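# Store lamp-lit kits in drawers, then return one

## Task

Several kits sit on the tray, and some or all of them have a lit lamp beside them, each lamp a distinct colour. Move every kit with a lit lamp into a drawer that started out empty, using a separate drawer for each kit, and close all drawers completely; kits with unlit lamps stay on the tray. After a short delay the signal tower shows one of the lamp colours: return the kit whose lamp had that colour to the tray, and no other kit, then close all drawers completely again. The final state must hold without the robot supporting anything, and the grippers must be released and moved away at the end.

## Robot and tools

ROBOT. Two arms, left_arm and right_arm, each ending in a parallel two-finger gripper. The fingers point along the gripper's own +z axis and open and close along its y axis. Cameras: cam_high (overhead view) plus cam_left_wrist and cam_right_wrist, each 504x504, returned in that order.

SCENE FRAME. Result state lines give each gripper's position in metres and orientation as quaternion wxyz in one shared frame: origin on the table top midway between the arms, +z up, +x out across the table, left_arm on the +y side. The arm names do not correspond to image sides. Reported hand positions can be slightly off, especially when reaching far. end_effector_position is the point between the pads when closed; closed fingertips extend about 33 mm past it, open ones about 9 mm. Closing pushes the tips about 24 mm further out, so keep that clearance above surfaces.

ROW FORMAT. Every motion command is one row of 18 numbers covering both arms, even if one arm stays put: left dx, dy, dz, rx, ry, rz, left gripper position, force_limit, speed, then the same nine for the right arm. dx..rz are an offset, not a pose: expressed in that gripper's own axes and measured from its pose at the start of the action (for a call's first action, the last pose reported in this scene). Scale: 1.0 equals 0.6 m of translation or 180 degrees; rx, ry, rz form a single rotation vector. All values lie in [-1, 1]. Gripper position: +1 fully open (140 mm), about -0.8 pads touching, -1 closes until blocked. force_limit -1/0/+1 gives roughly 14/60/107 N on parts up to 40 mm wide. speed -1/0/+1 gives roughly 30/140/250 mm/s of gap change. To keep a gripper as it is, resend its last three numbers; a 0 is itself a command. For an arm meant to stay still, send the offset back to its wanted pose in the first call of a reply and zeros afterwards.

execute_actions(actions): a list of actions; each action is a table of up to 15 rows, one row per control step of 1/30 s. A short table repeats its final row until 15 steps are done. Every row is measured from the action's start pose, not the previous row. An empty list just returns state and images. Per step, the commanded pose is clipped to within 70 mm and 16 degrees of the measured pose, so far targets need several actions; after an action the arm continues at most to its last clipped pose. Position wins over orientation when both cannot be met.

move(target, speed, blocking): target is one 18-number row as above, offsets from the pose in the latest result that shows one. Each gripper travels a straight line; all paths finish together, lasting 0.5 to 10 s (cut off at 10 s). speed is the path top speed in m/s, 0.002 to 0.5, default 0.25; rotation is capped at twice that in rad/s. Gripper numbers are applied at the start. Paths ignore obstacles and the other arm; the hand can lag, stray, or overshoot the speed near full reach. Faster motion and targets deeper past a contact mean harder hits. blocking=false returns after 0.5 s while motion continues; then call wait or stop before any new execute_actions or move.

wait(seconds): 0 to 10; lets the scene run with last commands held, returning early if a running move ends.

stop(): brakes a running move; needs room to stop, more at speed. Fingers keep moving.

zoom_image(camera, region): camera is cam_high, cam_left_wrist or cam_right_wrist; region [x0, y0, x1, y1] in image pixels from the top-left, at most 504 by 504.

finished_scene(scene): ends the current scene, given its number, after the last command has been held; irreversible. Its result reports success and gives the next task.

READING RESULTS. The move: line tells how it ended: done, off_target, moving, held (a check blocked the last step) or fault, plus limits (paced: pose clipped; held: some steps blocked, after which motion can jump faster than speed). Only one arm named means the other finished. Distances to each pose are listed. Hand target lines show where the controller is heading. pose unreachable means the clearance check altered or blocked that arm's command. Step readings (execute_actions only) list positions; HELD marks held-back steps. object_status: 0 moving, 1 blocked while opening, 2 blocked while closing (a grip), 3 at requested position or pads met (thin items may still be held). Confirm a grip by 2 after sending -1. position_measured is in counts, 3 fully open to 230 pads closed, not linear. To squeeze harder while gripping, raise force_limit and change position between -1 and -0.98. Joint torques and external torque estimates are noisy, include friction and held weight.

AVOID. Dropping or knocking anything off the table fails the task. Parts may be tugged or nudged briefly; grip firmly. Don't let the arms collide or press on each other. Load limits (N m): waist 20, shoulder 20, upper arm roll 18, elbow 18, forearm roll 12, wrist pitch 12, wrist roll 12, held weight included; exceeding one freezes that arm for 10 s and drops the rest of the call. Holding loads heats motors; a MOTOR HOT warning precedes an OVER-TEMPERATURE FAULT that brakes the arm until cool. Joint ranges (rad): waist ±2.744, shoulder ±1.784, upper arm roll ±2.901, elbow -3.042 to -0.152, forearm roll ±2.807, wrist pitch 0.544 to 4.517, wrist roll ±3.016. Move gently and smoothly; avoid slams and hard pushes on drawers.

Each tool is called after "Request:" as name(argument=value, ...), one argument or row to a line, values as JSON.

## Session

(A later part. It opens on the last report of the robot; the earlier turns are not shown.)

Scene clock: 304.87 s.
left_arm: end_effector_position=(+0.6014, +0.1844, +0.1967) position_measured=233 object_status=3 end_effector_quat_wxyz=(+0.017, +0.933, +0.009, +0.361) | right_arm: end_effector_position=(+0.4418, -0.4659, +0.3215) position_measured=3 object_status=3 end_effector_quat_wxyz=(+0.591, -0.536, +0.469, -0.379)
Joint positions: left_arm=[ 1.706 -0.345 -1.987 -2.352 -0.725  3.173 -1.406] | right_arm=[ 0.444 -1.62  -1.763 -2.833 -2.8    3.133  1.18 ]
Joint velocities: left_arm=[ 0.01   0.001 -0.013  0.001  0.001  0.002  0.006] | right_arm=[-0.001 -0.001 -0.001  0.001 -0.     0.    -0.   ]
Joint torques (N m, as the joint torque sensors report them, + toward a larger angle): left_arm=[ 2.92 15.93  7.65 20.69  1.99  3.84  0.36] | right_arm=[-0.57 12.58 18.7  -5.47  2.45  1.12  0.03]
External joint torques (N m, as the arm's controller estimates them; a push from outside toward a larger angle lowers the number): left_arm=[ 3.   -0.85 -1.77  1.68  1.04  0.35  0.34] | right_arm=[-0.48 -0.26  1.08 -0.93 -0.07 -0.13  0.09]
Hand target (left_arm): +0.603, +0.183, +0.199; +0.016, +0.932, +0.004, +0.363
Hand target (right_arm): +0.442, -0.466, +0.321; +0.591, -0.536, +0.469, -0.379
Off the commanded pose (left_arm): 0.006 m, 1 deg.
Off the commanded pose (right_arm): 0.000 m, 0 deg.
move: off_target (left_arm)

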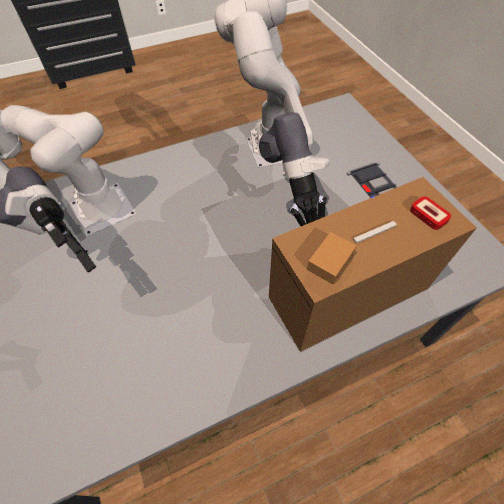

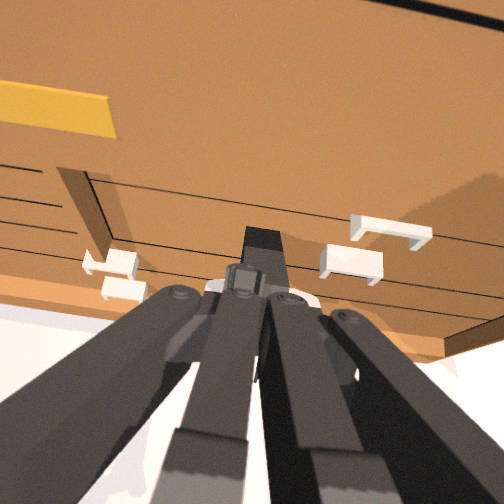

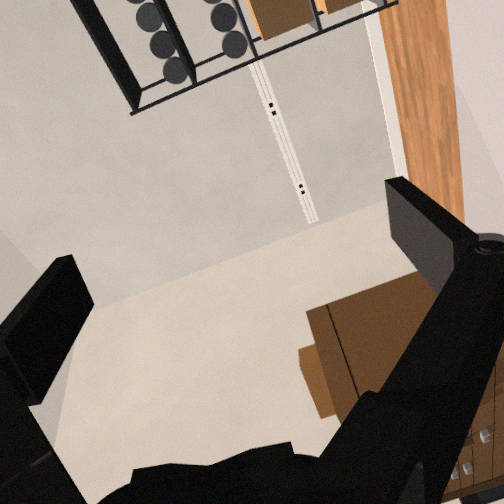

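Request:
move(
  target=[-0.083,-0.133,-0.008,0,0,0,-0.15,0,0,0,0,0,0,0,0,1,0,0],
  speed=0.15,
)

Scene clock: 308.20 s.
left_arm: end_effector_position=(+0.5622, +0.2631, +0.1669) position_measured=148 object_status=3 end_effector_quat_wxyz=(+0.016, +0.932, +0.007, +0.361) | right_arm: end_effector_position=(+0.4418, -0.4659, +0.3215) position_measured=3 object_status=3 end_effector_quat_wxyz=(+0.591, -0.536, +0.469, -0.379)
Joint positions: left_arm=[ 2.015 -0.11  -2.207 -2.579 -0.551  3.389 -1.362] | right_arm=[ 0.444 -1.62  -1.763 -2.833 -2.8    3.133  1.18 ]
Joint velocities: left_arm=[ 0.079  0.009 -0.074 -0.005  0.039  0.033 -0.029] | right_arm=[-0.    -0.001  0.    -0.001 -0.     0.     0.001]
Joint torques (N m, as the joint torque sensors report them, + toward a larger angle): left_arm=[ 1.56 14.7   1.06 15.    1.82  3.98 -0.09] | right_arm=[-0.53 12.69 18.93 -5.5   2.45  1.15  0.02]
External joint torques (N m, as the arm's controller estimates them; a push from outside toward a larger angle lowers the number): left_arm=[ 1.67 -1.07 -1.4  -2.94  0.9   0.53 -0.11] | right_arm=[-0.6  -0.14  1.3  -0.85 -0.06 -0.12  0.07]
Hand target (left_arm): +0.563, +0.263, +0.168; +0.017, +0.931, +0.009, +0.364
Hand target (right_arm): +0.442, -0.466, +0.321; +0.591, -0.536, +0.469, -0.379
Off the commanded pose (left_arm): 0.003 m, 0 deg.
Off the commanded pose (right_arm): 0.000 m, 0 deg.
move: done

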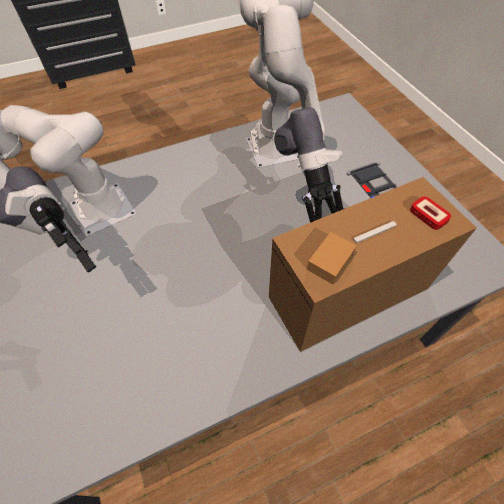

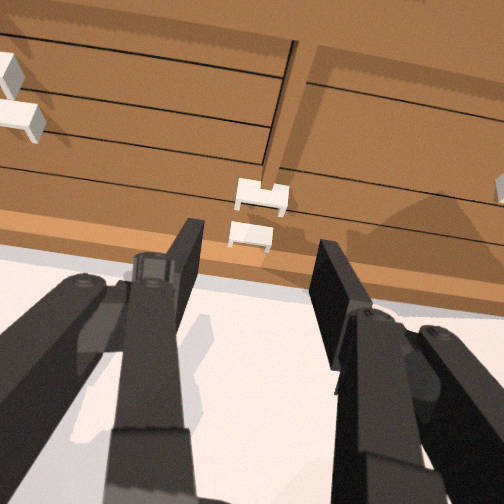

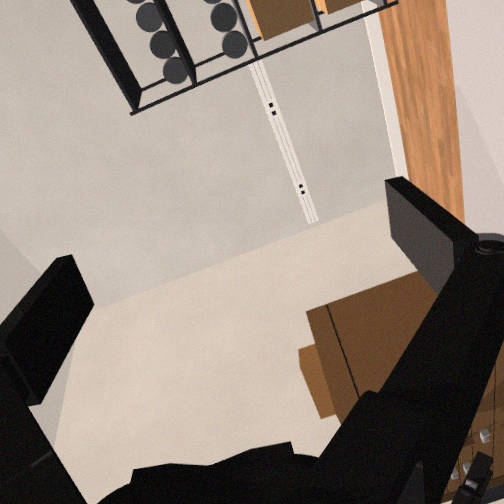

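Request:
move(
  target=[0.007,-0.003,0.097,0,0,0,-0.15,0,0,0,0,0,0,0,0,1,0,0],
  speed=0.07,
)

Scene clock: 312.20 s.
left_arm: end_effector_position=(+0.6037, +0.2675, +0.1259) position_measured=148 object_status=3 end_effector_quat_wxyz=(+0.011, +0.933, +0.006, +0.359) | right_arm: end_effector_position=(+0.4418, -0.4659, +0.3215) position_measured=3 object_status=3 end_effector_quat_wxyz=(+0.591, -0.536, +0.469, -0.379)
Joint positions: left_arm=[ 2.671 -0.267 -2.781 -2.465 -0.288  3.441 -1.567] | right_arm=[ 0.444 -1.62  -1.763 -2.833 -2.8    3.133  1.18 ]
Joint velocities: left_arm=[ 0.052  0.004 -0.05  -0.002  0.001  0.017 -0.017] | right_arm=[-0.001 -0.001  0.001  0.001 -0.     0.    -0.001]
Joint torques (N m, as the joint torque sensors report them, + toward a larger angle): left_arm=[ 0.77 28.26  1.58 17.37  1.63  4.35 -0.07] | right_arm=[-0.45 12.65 18.9  -5.55  2.45  1.14  0.06]
External joint torques (N m, as the arm's controller estimates them; a push from outside toward a larger angle lowers the number): left_arm=[ 0.86 -2.77 -1.51  0.11  1.17  0.84 -0.09] | right_arm=[-0.42 -0.18  1.24 -0.97 -0.06 -0.12  0.11]
Hand target (left_arm): +0.605, +0.266, +0.129; +0.014, +0.932, +0.007, +0.363
Hand target (right_arm): +0.442, -0.466, +0.321; +0.591, -0.536, +0.469, -0.379
Off the commanded pose (left_arm): 0.004 m, 1 deg.
Off the commanded pose (right_arm): 0.000 m, 0 deg.
move: off_target (left_arm)

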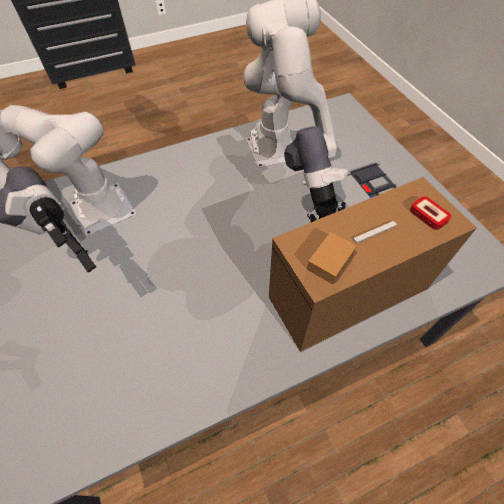

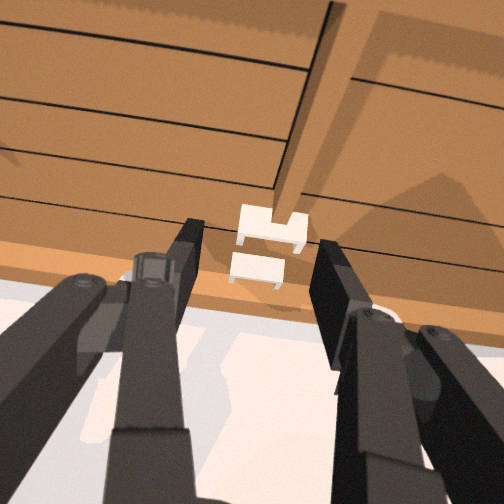

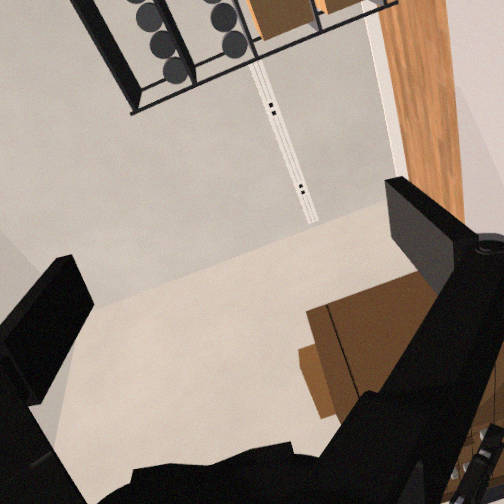

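Request:
move(
  target=[0,0.007,0.004,0,0,0,-0.15,0,0,0,0,0,0,0,0,1,0,0],
)

Request:
move(
  target=[0,0,0,0,0,0,-1,0,-0.5,0,0,0,0,0,0,1,0,0],
)

Request:
move(
  target=[-0.074,0,-0.067,0,0,0,-1,0,-0.5,0,0,0,0,0,0,1,0,0],
  speed=0.06,
)

Scene clock: 315.20 s.
left_arm: end_effector_position=(+0.6038, +0.2651, +0.1232) position_measured=148 object_status=3 end_effector_quat_wxyz=(+0.011, +0.934, +0.007, +0.358) | right_arm: end_effector_position=(+0.4418, -0.4659, +0.3215) position_measured=3 object_status=3 end_effector_quat_wxyz=(+0.591, -0.536, +0.469, -0.379)
Joint positions: left_arm=[ 2.661 -0.276 -2.777 -2.461 -0.292  3.442 -1.573] | right_arm=[ 0.444 -1.62  -1.763 -2.833 -2.8    3.133  1.18 ]
Joint velocities: left_arm=[-0.006 -0.     0.005  0.    -0.001 -0.003 -0.001] | right_arm=[-0.001 -0.001 -0.001  0.     0.002  0.    -0.   ]
Joint torques (N m, as the joint torque sensors report them, + toward a larger angle): left_arm=[-1.56 27.59  2.63 19.24 -0.19  3.41  0.25] | right_arm=[-0.21 12.41 18.68 -5.48  2.47  1.15  0.07]
External joint torques (N m, as the arm's controller estimates them; a push from outside toward a larger angle lowers the number): left_arm=[-1.53 -3.5  -0.6   2.17 -0.64 -0.09  0.23] | right_arm=[-0.2  -0.44  1.05 -0.93 -0.05 -0.11  0.13]
Hand target (left_arm): +0.605, +0.263, +0.124; +0.011, +0.933, +0.006, +0.359
Hand target (right_arm): +0.442, -0.466, +0.321; +0.591, -0.536, +0.469, -0.379
Off the commanded pose (left_arm): 0.003 m, 0 deg.
Off the commanded pose (right_arm): 0.000 m, 0 deg.
move: done

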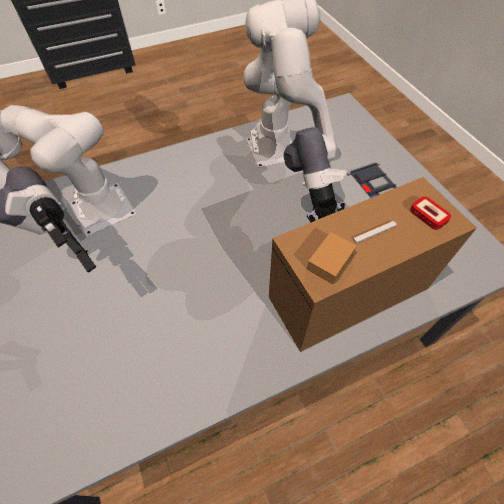

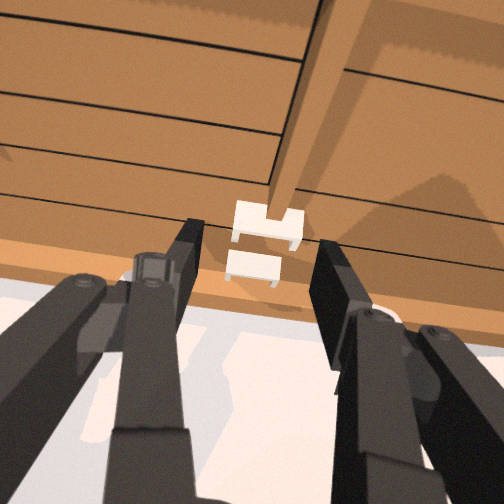

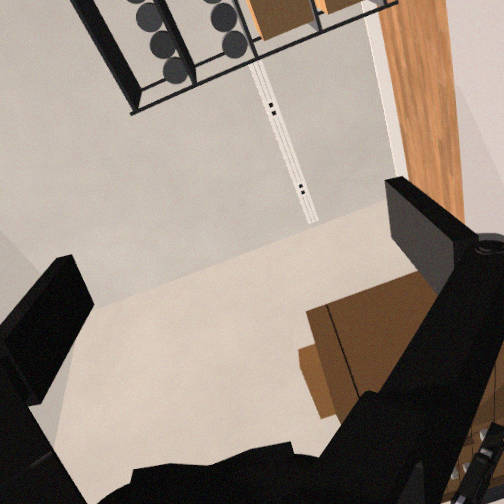

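Scene clock: 316.03 s.
left_arm: end_effector_position=(+0.6020, +0.2658, +0.1208) position_measured=233 object_status=3 end_effector_quat_wxyz=(+0.011, +0.935, +0.007, +0.355) | right_arm: end_effector_position=(+0.4418, -0.4659, +0.3215) position_measured=3 object_status=3 end_effector_quat_wxyz=(+0.591, -0.536, +0.469, -0.379)
Joint positions: left_arm=[ 2.661 -0.277 -2.776 -2.463 -0.292  3.439 -1.573] | right_arm=[ 0.444 -1.62  -1.763 -2.833 -2.8    3.133  1.18 ]
Joint velocities: left_arm=[ 0.     0.001  0.001 -0.001  0.001 -0.    -0.001] | right_arm=[-0.    -0.001 -0.001  0.001 -0.    -0.    -0.001]
Joint torques (N m, as the joint torque sensors report them, + toward a larger angle): left_arm=[-0.21 28.72  3.48 18.32  0.37  3.8   0.1 ] | right_arm=[-0.46 12.43 18.88 -5.18  2.48  1.11  0.07]
External joint torques (N m, as the arm's controller estimates them; a push from outside toward a larger angle lowers the number): left_arm=[-0.22 -2.39  0.2   1.28 -0.07  0.29  0.08] | right_arm=[-0.44 -0.39  1.24 -0.61 -0.03 -0.15  0.12]
Hand target (left_arm): +0.604, +0.265, +0.123; +0.011, +0.934, +0.007, +0.358
Hand target (right_arm): +0.442, -0.466, +0.321; +0.591, -0.536, +0.469, -0.379
Off the commanded pose (left_arm): 0.003 m, 0 deg.
Off the commanded pose (right_arm): 0.000 m, 0 deg.
move: done

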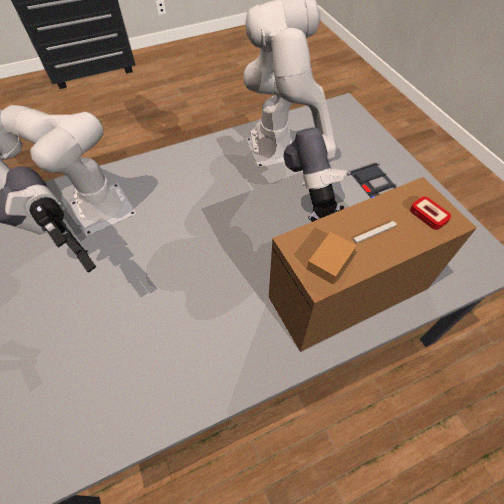

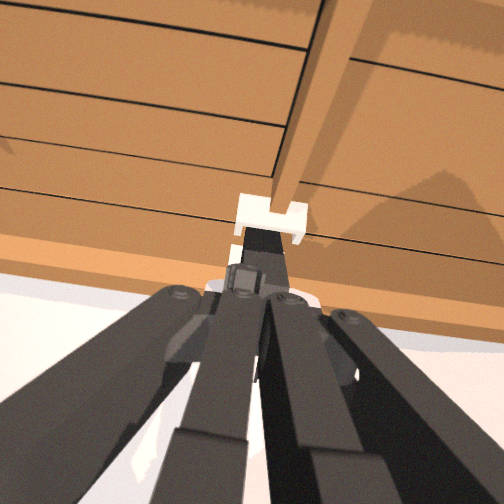

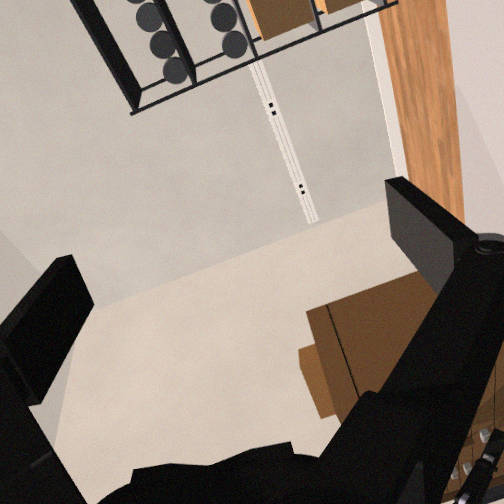

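Scene clock: 317.37 s.
left_arm: end_effector_position=(+0.5426, +0.2628, +0.1200) position_measured=233 object_status=3 end_effector_quat_wxyz=(+0.014, +0.935, +0.009, +0.354) | right_arm: end_effector_position=(+0.4418, -0.4659, +0.3215) position_measured=3 object_status=3 end_effector_quat_wxyz=(+0.591, -0.536, +0.469, -0.379)
Joint positions: left_arm=[ 2.513 -0.166 -2.696 -2.642 -0.386  3.513 -1.527] | right_arm=[ 0.444 -1.62  -1.763 -2.833 -2.8    3.133  1.18 ]
Joint velocities: left_arm=[-0.033 -0.     0.029 -0.001 -0.018  0.008  0.027] | right_arm=[ 0.001  0.001  0.002  0.001  0.     0.    -0.   ]
Joint torques (N m, as the joint torque sensors report them, + toward a larger angle): left_arm=[-1.38 23.37  2.26 13.96 -0.65  3.85  0.3 ] | right_arm=[-0.44 12.41 18.69 -5.46  2.45  1.15  0.03]
External joint torques (N m, as the arm's controller estimates them; a push from outside toward a larger angle lowers the number): left_arm=[-1.41 -1.82  0.08 -1.78 -1.17  0.35  0.29] | right_arm=[-0.46 -0.47  1.03 -0.89 -0.06 -0.11  0.09]
Hand target (left_arm): +0.542, +0.264, +0.121; +0.012, +0.935, +0.007, +0.355
Hand target (right_arm): +0.442, -0.466, +0.321; +0.591, -0.536, +0.469, -0.379
Off the commanded pose (left_arm): 0.003 m, 1 deg.
Off the commanded pose (right_arm): 0.000 m, 0 deg.
move: done

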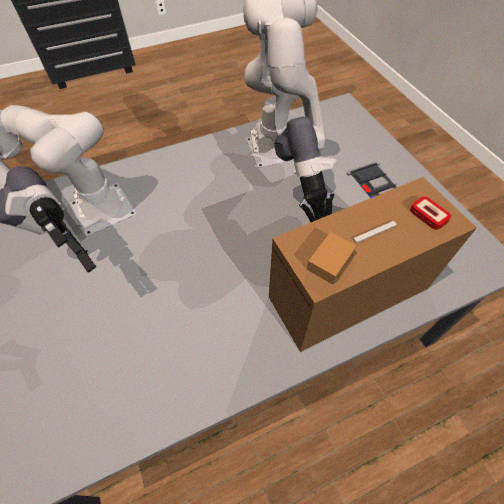

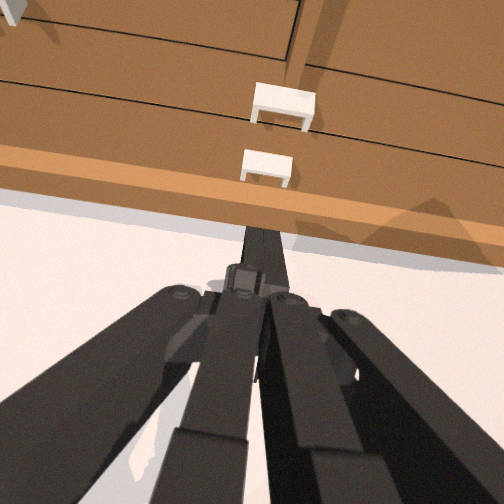

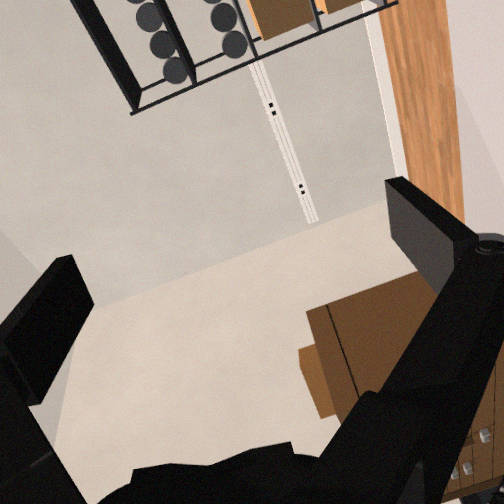

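Request:
move(
  target=[0.05,-0.003,0.012,0,0,0,-0.15,0,0.5,0,0,0,0,0,0,1,0,0],
  speed=0.1,
)

Request:
move(
  target=[0.039,0,0.035,0,0,0,-0.15,0,0,0,0,0,0,0,0,1,0,0],
  speed=0.06,
)

Request:
move(
  target=[0,0,0,0,0,0,-1,0,-0.5,0,0,0,0,0,0,1,0,0],
)

Scene clock: 322.63 s.
left_arm: end_effector_position=(+0.5696, +0.2666, +0.1354) position_measured=148 object_status=3 end_effector_quat_wxyz=(+0.015, +0.935, +0.012, +0.355) | right_arm: end_effector_position=(+0.4418, -0.4659, +0.3215) position_measured=3 object_status=3 end_effector_quat_wxyz=(+0.591, -0.536, +0.469, -0.379)
Joint positions: left_arm=[ 2.51  -0.176 -2.663 -2.565 -0.389  3.445 -1.506] | right_arm=[ 0.444 -1.62  -1.763 -2.833 -2.8    3.133  1.18 ]
Joint velocities: left_arm=[-0.003 -0.     0.003  0.001  0.    -0.01   0.004] | right_arm=[ 0.001  0.001 -0.001 -0.    -0.001 -0.    -0.001]
Joint torques (N m, as the joint torque sensors report them, + toward a larger angle): left_arm=[-1.46 22.85  2.95 17.27  0.34  3.06  0.35] | right_arm=[-0.44 12.64 18.83 -5.46  2.46  1.14  0.05]
External joint torques (N m, as the arm's controller estimates them; a push from outside toward a larger angle lowers the number): left_arm=[-1.5  -3.37  0.39  0.33 -0.26 -0.45  0.33] | right_arm=[-0.49 -0.22  1.21 -0.81 -0.04 -0.13  0.11]
Hand target (left_arm): +0.570, +0.266, +0.135; +0.014, +0.935, +0.009, +0.354
Hand target (right_arm): +0.442, -0.466, +0.321; +0.591, -0.536, +0.469, -0.379
Off the commanded pose (left_arm): 0.002 m, 0 deg.
Off the commanded pose (right_arm): 0.000 m, 0 deg.
move: done

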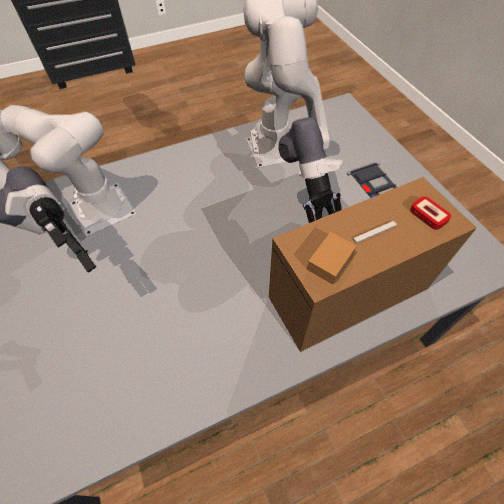

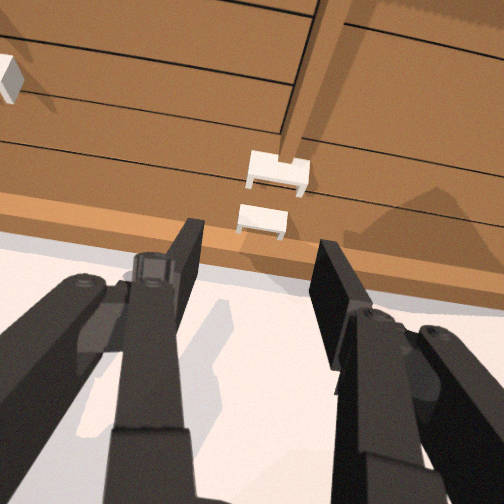

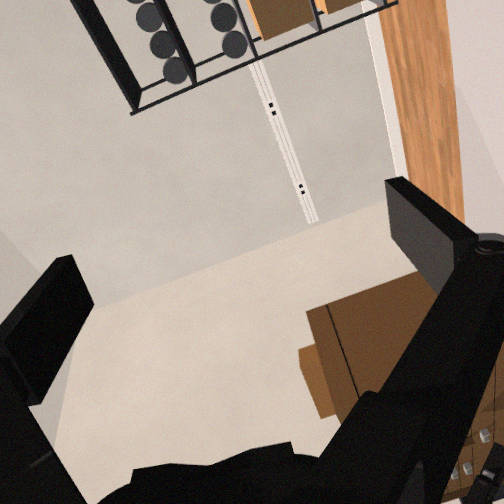

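Scene clock: 323.47 s.
left_arm: end_effector_position=(+0.6007, +0.2687, +0.1367) position_measured=148 object_status=3 end_effector_quat_wxyz=(+0.012, +0.934, +0.011, +0.357) | right_arm: end_effector_position=(+0.4418, -0.4659, +0.3215) position_measured=3 object_status=3 end_effector_quat_wxyz=(+0.591, -0.536, +0.469, -0.379)
Joint positions: left_arm=[ 2.61  -0.235 -2.729 -2.471 -0.341  3.411 -1.53 ] | right_arm=[ 0.444 -1.62  -1.763 -2.833 -2.8    3.133  1.18 ]
Joint velocities: left_arm=[ 0.046 -0.001 -0.046  0.005  0.002 -0.01  -0.008] | right_arm=[ 0.003 -0.001 -0.    -0.001  0.     0.     0.001]
Joint torques (N m, as the joint torque sensors report them, + toward a larger angle): left_arm=[ 1.67 26.04  2.01 18.37  1.57  3.09 -0.07] | right_arm=[-0.39 12.51 18.65 -5.31  2.47  1.16  0.05]
External joint torques (N m, as the arm's controller estimates them; a push from outside toward a larger angle lowers the number): left_arm=[ 1.72 -3.55 -1.07  0.82  1.   -0.41 -0.09] | right_arm=[-0.5  -0.29  1.   -0.61 -0.04 -0.11  0.11]
Hand target (left_arm): +0.601, +0.268, +0.136; +0.014, +0.934, +0.012, +0.356
Hand target (right_arm): +0.442, -0.466, +0.321; +0.591, -0.536, +0.469, -0.379
Off the commanded pose (left_arm): 0.002 m, 0 deg.
Off the commanded pose (right_arm): 0.000 m, 0 deg.
move: done

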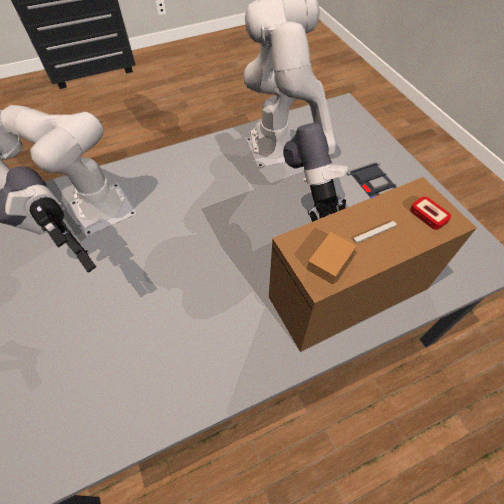

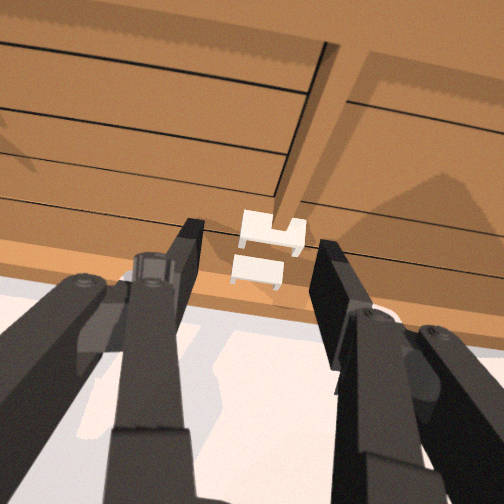

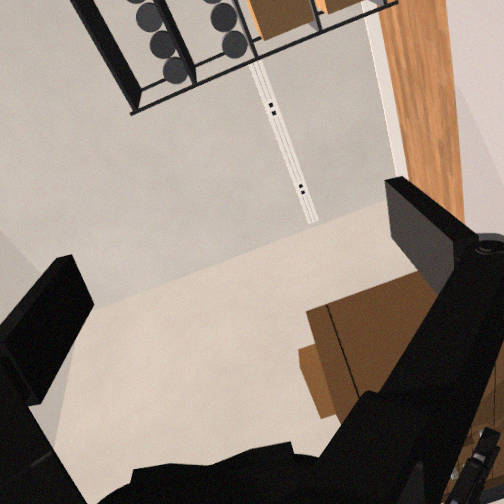

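Scene clock: 324.00 s.
left_arm: end_effector_position=(+0.6004, +0.2650, +0.1372) position_measured=193 object_status=2 end_effector_quat_wxyz=(+0.014, +0.934, +0.009, +0.358) | right_arm: end_effector_position=(+0.4418, -0.4659, +0.3215) position_measured=3 object_status=3 end_effector_quat_wxyz=(+0.591, -0.536, +0.469, -0.379)
Joint positions: left_arm=[ 2.608 -0.234 -2.732 -2.471 -0.341  3.411 -1.53 ] | right_arm=[ 0.444 -1.62  -1.763 -2.833 -2.8    3.133  1.18 ]
Joint velocities: left_arm=[-0.001  0.     0.     0.002 -0.001 -0.     0.001] | right_arm=[ 0.001  0.     0.     0.001  0.001 -0.001  0.   ]
Joint torques (N m, as the joint torque sensors report them, + toward a larger angle): left_arm=[ 1.87 26.84  3.79 16.96  0.34  3.39  0.16] | right_arm=[-0.46 12.6  19.02 -5.59  2.43  1.15  0.05]
External joint torques (N m, as the arm's controller estimates them; a push from outside toward a larger angle lowers the number): left_arm=[ 1.9  -2.93  0.76 -0.72 -0.24 -0.13  0.14] | right_arm=[-0.43 -0.27  1.37 -1.03 -0.08 -0.1   0.11]
Hand target (left_arm): +0.601, +0.269, +0.137; +0.012, +0.934, +0.011, +0.357
Hand target (right_arm): +0.442, -0.466, +0.321; +0.591, -0.536, +0.469, -0.379
Off the commanded pose (left_arm): 0.004 m, 0 deg.
Off the commanded pose (right_arm): 0.000 m, 0 deg.
move: off_target (left_arm)

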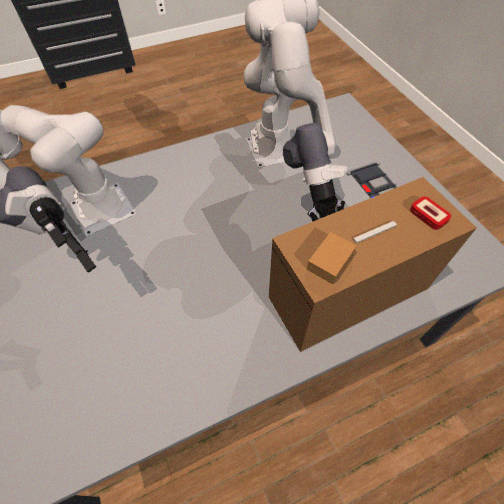

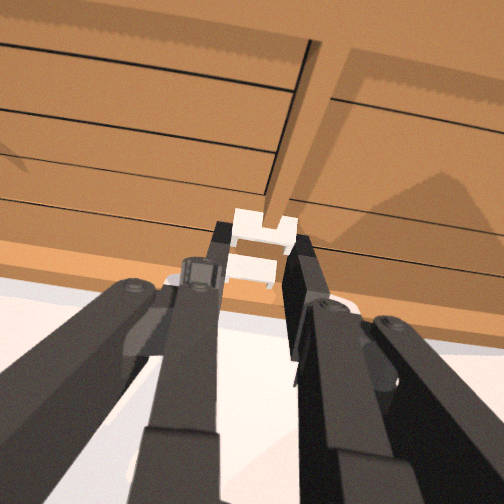

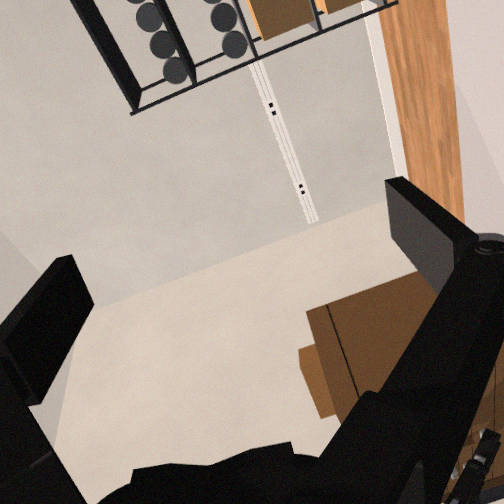

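Gripped at (.600,.265,.137).

Request:
move(
  target=[-0.087,0,-0.078,0,0,0,-0.98,0.4,-0.5,0,0,0,0,0,0,1,0,0],
  speed=0.06,
)

Scene clock: 326.43 s.
left_arm: end_effector_position=(+0.5318, +0.2617, +0.1364) position_measured=195 object_status=2 end_effector_quat_wxyz=(+0.019, +0.934, +0.012, +0.357) | right_arm: end_effector_position=(+0.4418, -0.4659, +0.3215) position_measured=3 object_status=3 end_effector_quat_wxyz=(+0.591, -0.536, +0.469, -0.379)
Joint positions: left_arm=[ 2.411 -0.098 -2.628 -2.672 -0.507  3.5   -1.425] | right_arm=[ 0.444 -1.62  -1.763 -2.833 -2.8    3.133  1.18 ]
Joint velocities: left_arm=[-0.044  0.     0.025  0.    -0.059  0.     0.06 ] | right_arm=[ 0.     0.     0.001 -0.    -0.     0.    -0.001]
Joint torques (N m, as the joint torque sensors report them, + toward a larger angle): left_arm=[-1.02 22.64  2.11 13.87 -0.55  3.71  0.14] | right_arm=[-0.48 12.66 18.84 -5.48  2.48  1.14  0.05]
External joint torques (N m, as the arm's controller estimates them; a push from outside toward a larger angle lowers the number): left_arm=[-1.13  0.23  0.61 -2.26 -1.35  0.23  0.1 ] | right_arm=[-0.46 -0.2   1.15 -0.88 -0.03 -0.13  0.1 ]
Hand target (left_arm): +0.531, +0.263, +0.137; +0.016, +0.934, +0.009, +0.358
Hand target (right_arm): +0.442, -0.466, +0.321; +0.591, -0.536, +0.469, -0.379
Off the commanded pose (left_arm): 0.003 m, 1 deg.
Off the commanded pose (right_arm): 0.000 m, 0 deg.
move: done

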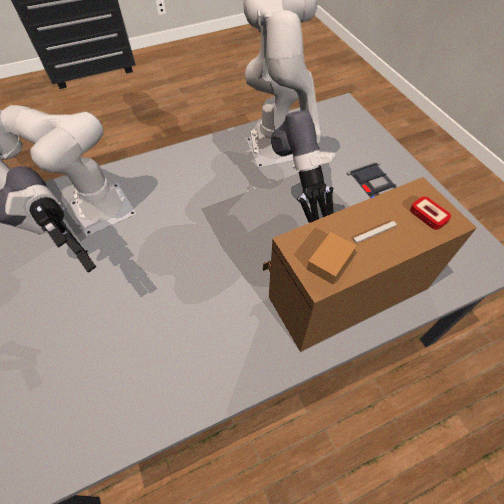

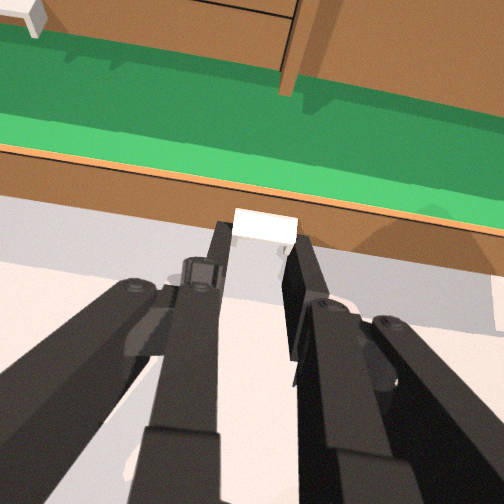

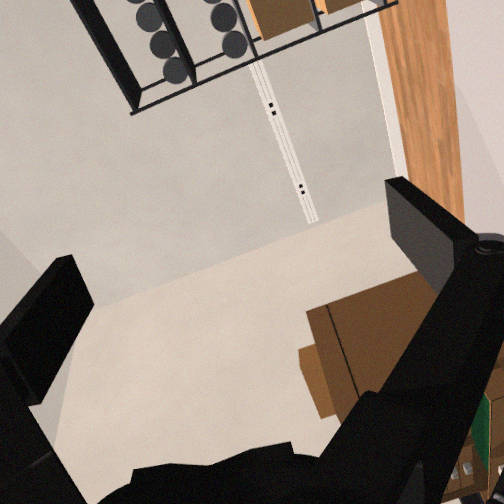

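Request:
move(
  target=[-0.074,-0.004,-0.067,0,0,0,-0.98,0.4,-0.5,0,0,0,0,0,0,1,0,0],
  speed=0.06,
)

Request:
move(
  target=[0,0,0,0,0,0,-0.1,0,1,0,0,0,0,0,0,1,0,0],
)

Request:
move(
  target=[0.08,0,-0.2,0,-0.25,0,-0.1,0,1,0,0,0,0,0,0,1,0,0],
)

Scene clock: 329.67 s.
left_arm: end_effector_position=(+0.4733, +0.2593, +0.1364) position_measured=195 object_status=2 end_effector_quat_wxyz=(+0.023, +0.934, +0.013, +0.357) | right_arm: end_effector_position=(+0.4418, -0.4659, +0.3215) position_measured=3 object_status=3 end_effector_quat_wxyz=(+0.591, -0.536, +0.469, -0.379)
Joint positions: left_arm=[ 2.336  0.031 -2.657 -2.823 -0.695  3.582 -1.301] | right_arm=[ 0.444 -1.62  -1.763 -2.833 -2.8    3.133  1.18 ]
Joint velocities: left_arm=[-0.001  0.006 -0.018 -0.    -0.05   0.002  0.056] | right_arm=[-0.     0.001 -0.001 -0.     0.     0.    -0.001]
Joint torques (N m, as the joint torque sensors report them, + toward a larger angle): left_arm=[ 0.91 17.36 -0.27 12.25 -0.97  4.18 -0.03] | right_arm=[-0.38 12.57 18.96 -5.48  2.47  1.1   0.02]
External joint torques (N m, as the arm's controller estimates them; a push from outside toward a larger angle lowers the number): left_arm=[ 0.87 -0.27  0.07 -2.73 -1.97  0.76 -0.06] | right_arm=[-0.35 -0.3   1.32 -0.86 -0.04 -0.16  0.08]
Hand target (left_arm): +0.472, +0.262, +0.137; +0.021, +0.933, +0.012, +0.358
Hand target (right_arm): +0.442, -0.466, +0.321; +0.591, -0.536, +0.469, -0.379
Off the commanded pose (left_arm): 0.005 m, 1 deg.
Off the commanded pose (right_arm): 0.000 m, 0 deg.
move: off_target (left_arm)

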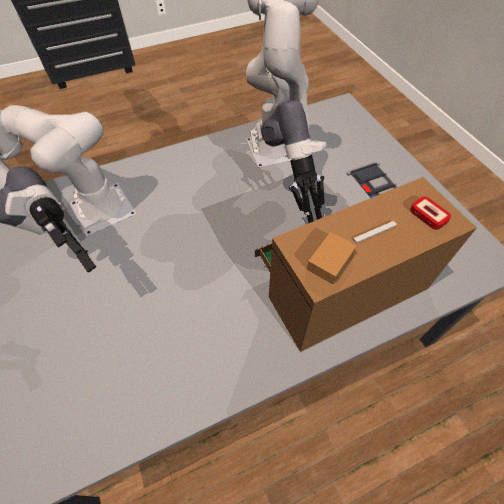

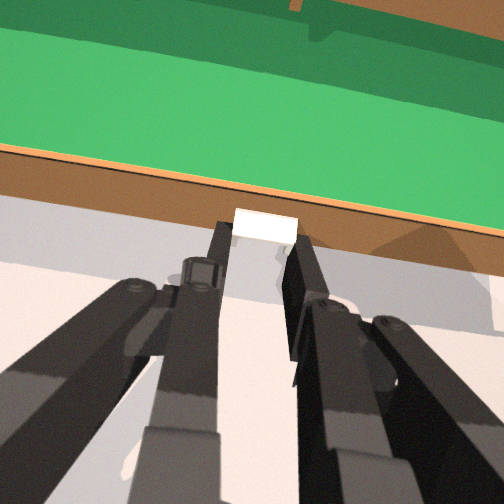

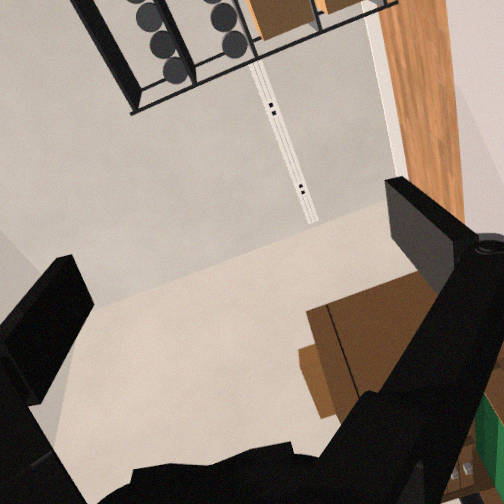

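Scene clock: 330.17 s.
left_arm: end_effector_position=(+0.4732, +0.2592, +0.1362) position_measured=141 object_status=3 end_effector_quat_wxyz=(+0.023, +0.934, +0.012, +0.357) | right_arm: end_effector_position=(+0.4418, -0.4659, +0.3215) position_measured=3 object_status=3 end_effector_quat_wxyz=(+0.591, -0.536, +0.469, -0.379)
Joint positions: left_arm=[ 2.336  0.031 -2.657 -2.823 -0.695  3.582 -1.301] | right_arm=[ 0.444 -1.62  -1.763 -2.833 -2.8    3.133  1.18 ]
Joint velocities: left_arm=[ 0.     0.001 -0.    -0.001 -0.001 -0.001 -0.   ] | right_arm=[ 0.     0.001  0.    -0.001 -0.     0.     0.001]
Joint torques (N m, as the joint torque sensors report them, + toward a larger angle): left_arm=[ 0.32 16.46 -0.96 13.98  0.98  3.43  0.16] | right_arm=[-0.21 12.32 18.57 -5.51  2.46  1.14  0.04]
External joint torques (N m, as the arm's controller estimates them; a push from outside toward a larger angle lowers the number): left_arm=[ 0.26 -1.19 -0.62 -0.96  0.    0.01  0.14] | right_arm=[-0.23 -0.55  0.93 -0.9  -0.05 -0.12  0.1 ]
Hand target (left_arm): +0.473, +0.259, +0.136; +0.023, +0.934, +0.013, +0.357
Hand target (right_arm): +0.442, -0.466, +0.321; +0.591, -0.536, +0.469, -0.379
Off the commanded pose (left_arm): 0.000 m, 0 deg.
Off the commanded pose (right_arm): 0.000 m, 0 deg.
move: done

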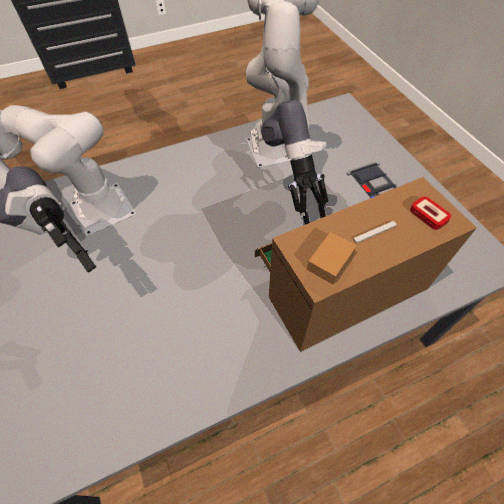

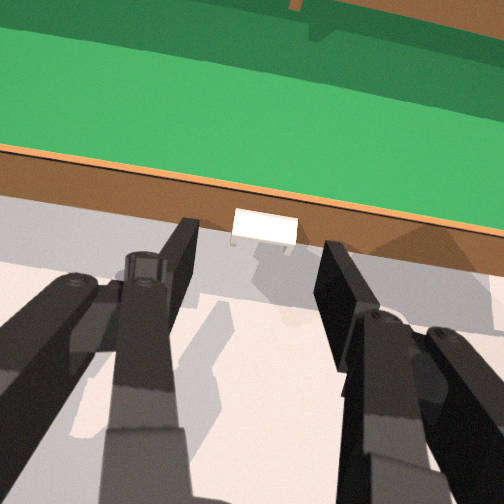

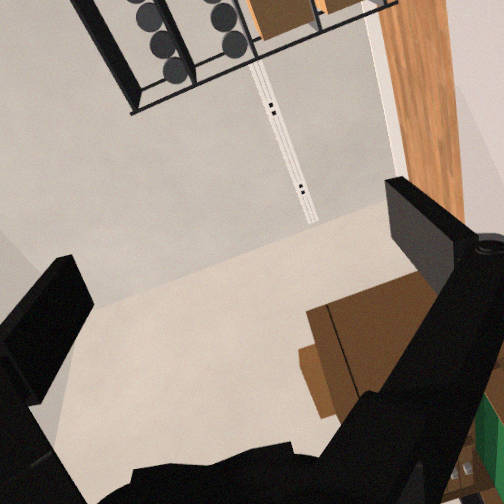

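Scene clock: 333.70 s.
left_arm: end_effector_position=(+0.4275, +0.2761, +0.2604) position_measured=141 object_status=3 end_effector_quat_wxyz=(+0.010, +1.000, +0.003, -0.023) | right_arm: end_effector_position=(+0.4418, -0.4659, +0.3215) position_measured=3 object_status=3 end_effector_quat_wxyz=(+0.591, -0.536, +0.469, -0.379)
Joint positions: left_arm=[ 2.752  0.17  -2.808 -2.137  0.029  1.936 -1.782] | right_arm=[ 0.444 -1.62  -1.763 -2.833 -2.8    3.133  1.18 ]
Joint velocities: left_arm=[-0.001  0.    -0.002 -0.001 -0.002 -0.007 -0.024] | right_arm=[ 0.001 -0.     0.001  0.001 -0.     0.     0.   ]
Joint torques (N m, as the joint torque sensors report them, + toward a larger angle): left_arm=[ 0.66 20.89 -1.47 24.33 -0.34  2.04 -0.03] | right_arm=[-0.44 12.56 18.59 -5.33  2.47  1.17  0.04]
External joint torques (N m, as the arm's controller estimates them; a push from outside toward a larger angle lowers the number): left_arm=[ 0.75 -3.02  0.5   0.14 -1.11 -0.39 -0.03] | right_arm=[-0.44 -0.27  0.94 -0.73 -0.04 -0.09  0.09]
Hand target (left_arm): +0.427, +0.276, +0.260; +0.011, +1.000, +0.010, -0.025
Hand target (right_arm): +0.442, -0.466, +0.321; +0.591, -0.536, +0.469, -0.379
Off the commanded pose (left_arm): 0.011 m, 2 deg.
Off the commanded pose (right_arm): 0.000 m, 0 deg.
joint sent to its limit (left arm) — the command would take joint 1 (waist) past its upper limit, so that joint was sent only as far as its limit.
move: off_target (left_arm); limits=paced

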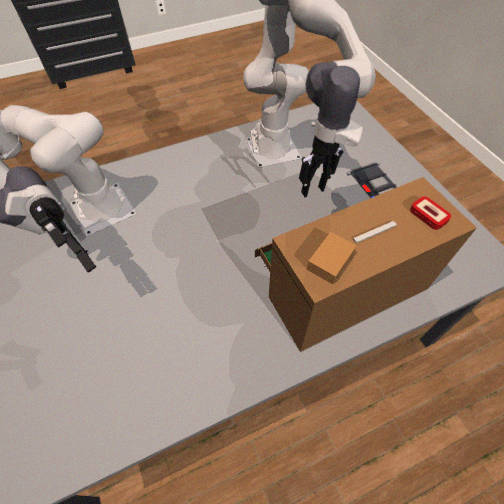

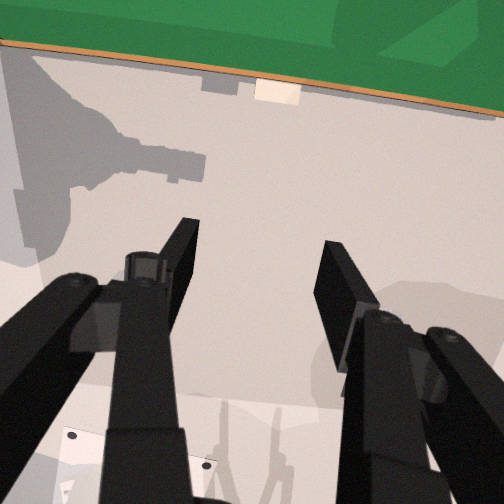

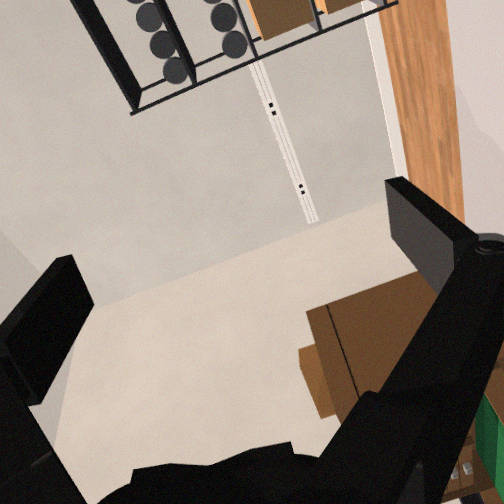

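Request:
move(
  target=[-0.123,-0.658,0.24,0,0.012,0.5,-0.17,0,1,0,0,0,0,0,0,1,0,0],
  speed=0.35,
)

Scene clock: 339.20 s.
left_arm: end_effector_position=(+0.3427, +0.6701, +0.1045) position_measured=150 object_status=3 end_effector_quat_wxyz=(+0.025, +0.716, -0.698, +0.006) | right_arm: end_effector_position=(+0.4418, -0.4659, +0.3215) position_measured=3 object_status=3 end_effector_quat_wxyz=(+0.591, -0.536, +0.469, -0.379)
Joint positions: left_arm=[ 2.233  0.576 -1.494 -2.271  0.675  2.146  0.152] | right_arm=[ 0.444 -1.62  -1.763 -2.833 -2.8    3.133  1.18 ]
Joint velocities: left_arm=[-0.001 -0.    -0.     0.002  0.002 -0.009  0.025] | right_arm=[ 0.    -0.001  0.    -0.003 -0.    -0.     0.001]
Joint torques (N m, as the joint torque sensors report them, + toward a larger angle): left_arm=[ -1.05 -14.69 -16.74  19.54   1.47   1.91   0.24] | right_arm=[-0.26 12.52 18.56 -5.39  2.44  1.12  0.08]
External joint torques (N m, as the arm's controller estimates them; a push from outside toward a larger angle lowers the number): left_arm=[-1.    0.88 -0.29  1.05  0.84 -0.51  0.24] | right_arm=[-0.29 -0.33  0.91 -0.71 -0.07 -0.15  0.13]
Hand target (left_arm): +0.342, +0.671, +0.105; +0.026, +0.711, -0.703, +0.005
Hand target (right_arm): +0.442, -0.466, +0.321; +0.591, -0.536, +0.469, -0.379
Off the commanded pose (left_arm): 0.008 m, 1 deg.
Off the commanded pose (right_arm): 0.000 m, 0 deg.
move: off_target (left_arm); limits=paced

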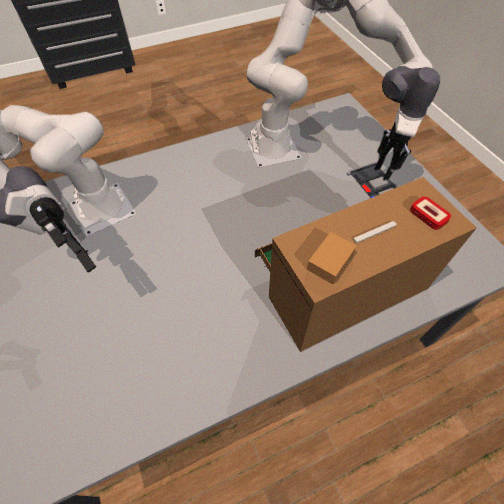

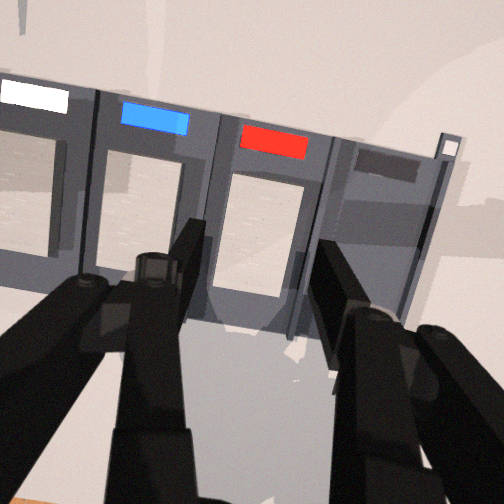

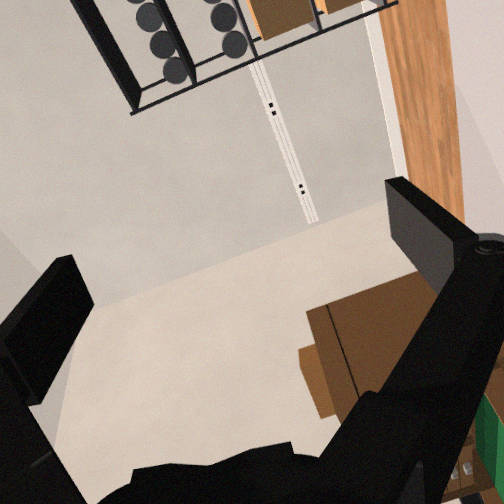

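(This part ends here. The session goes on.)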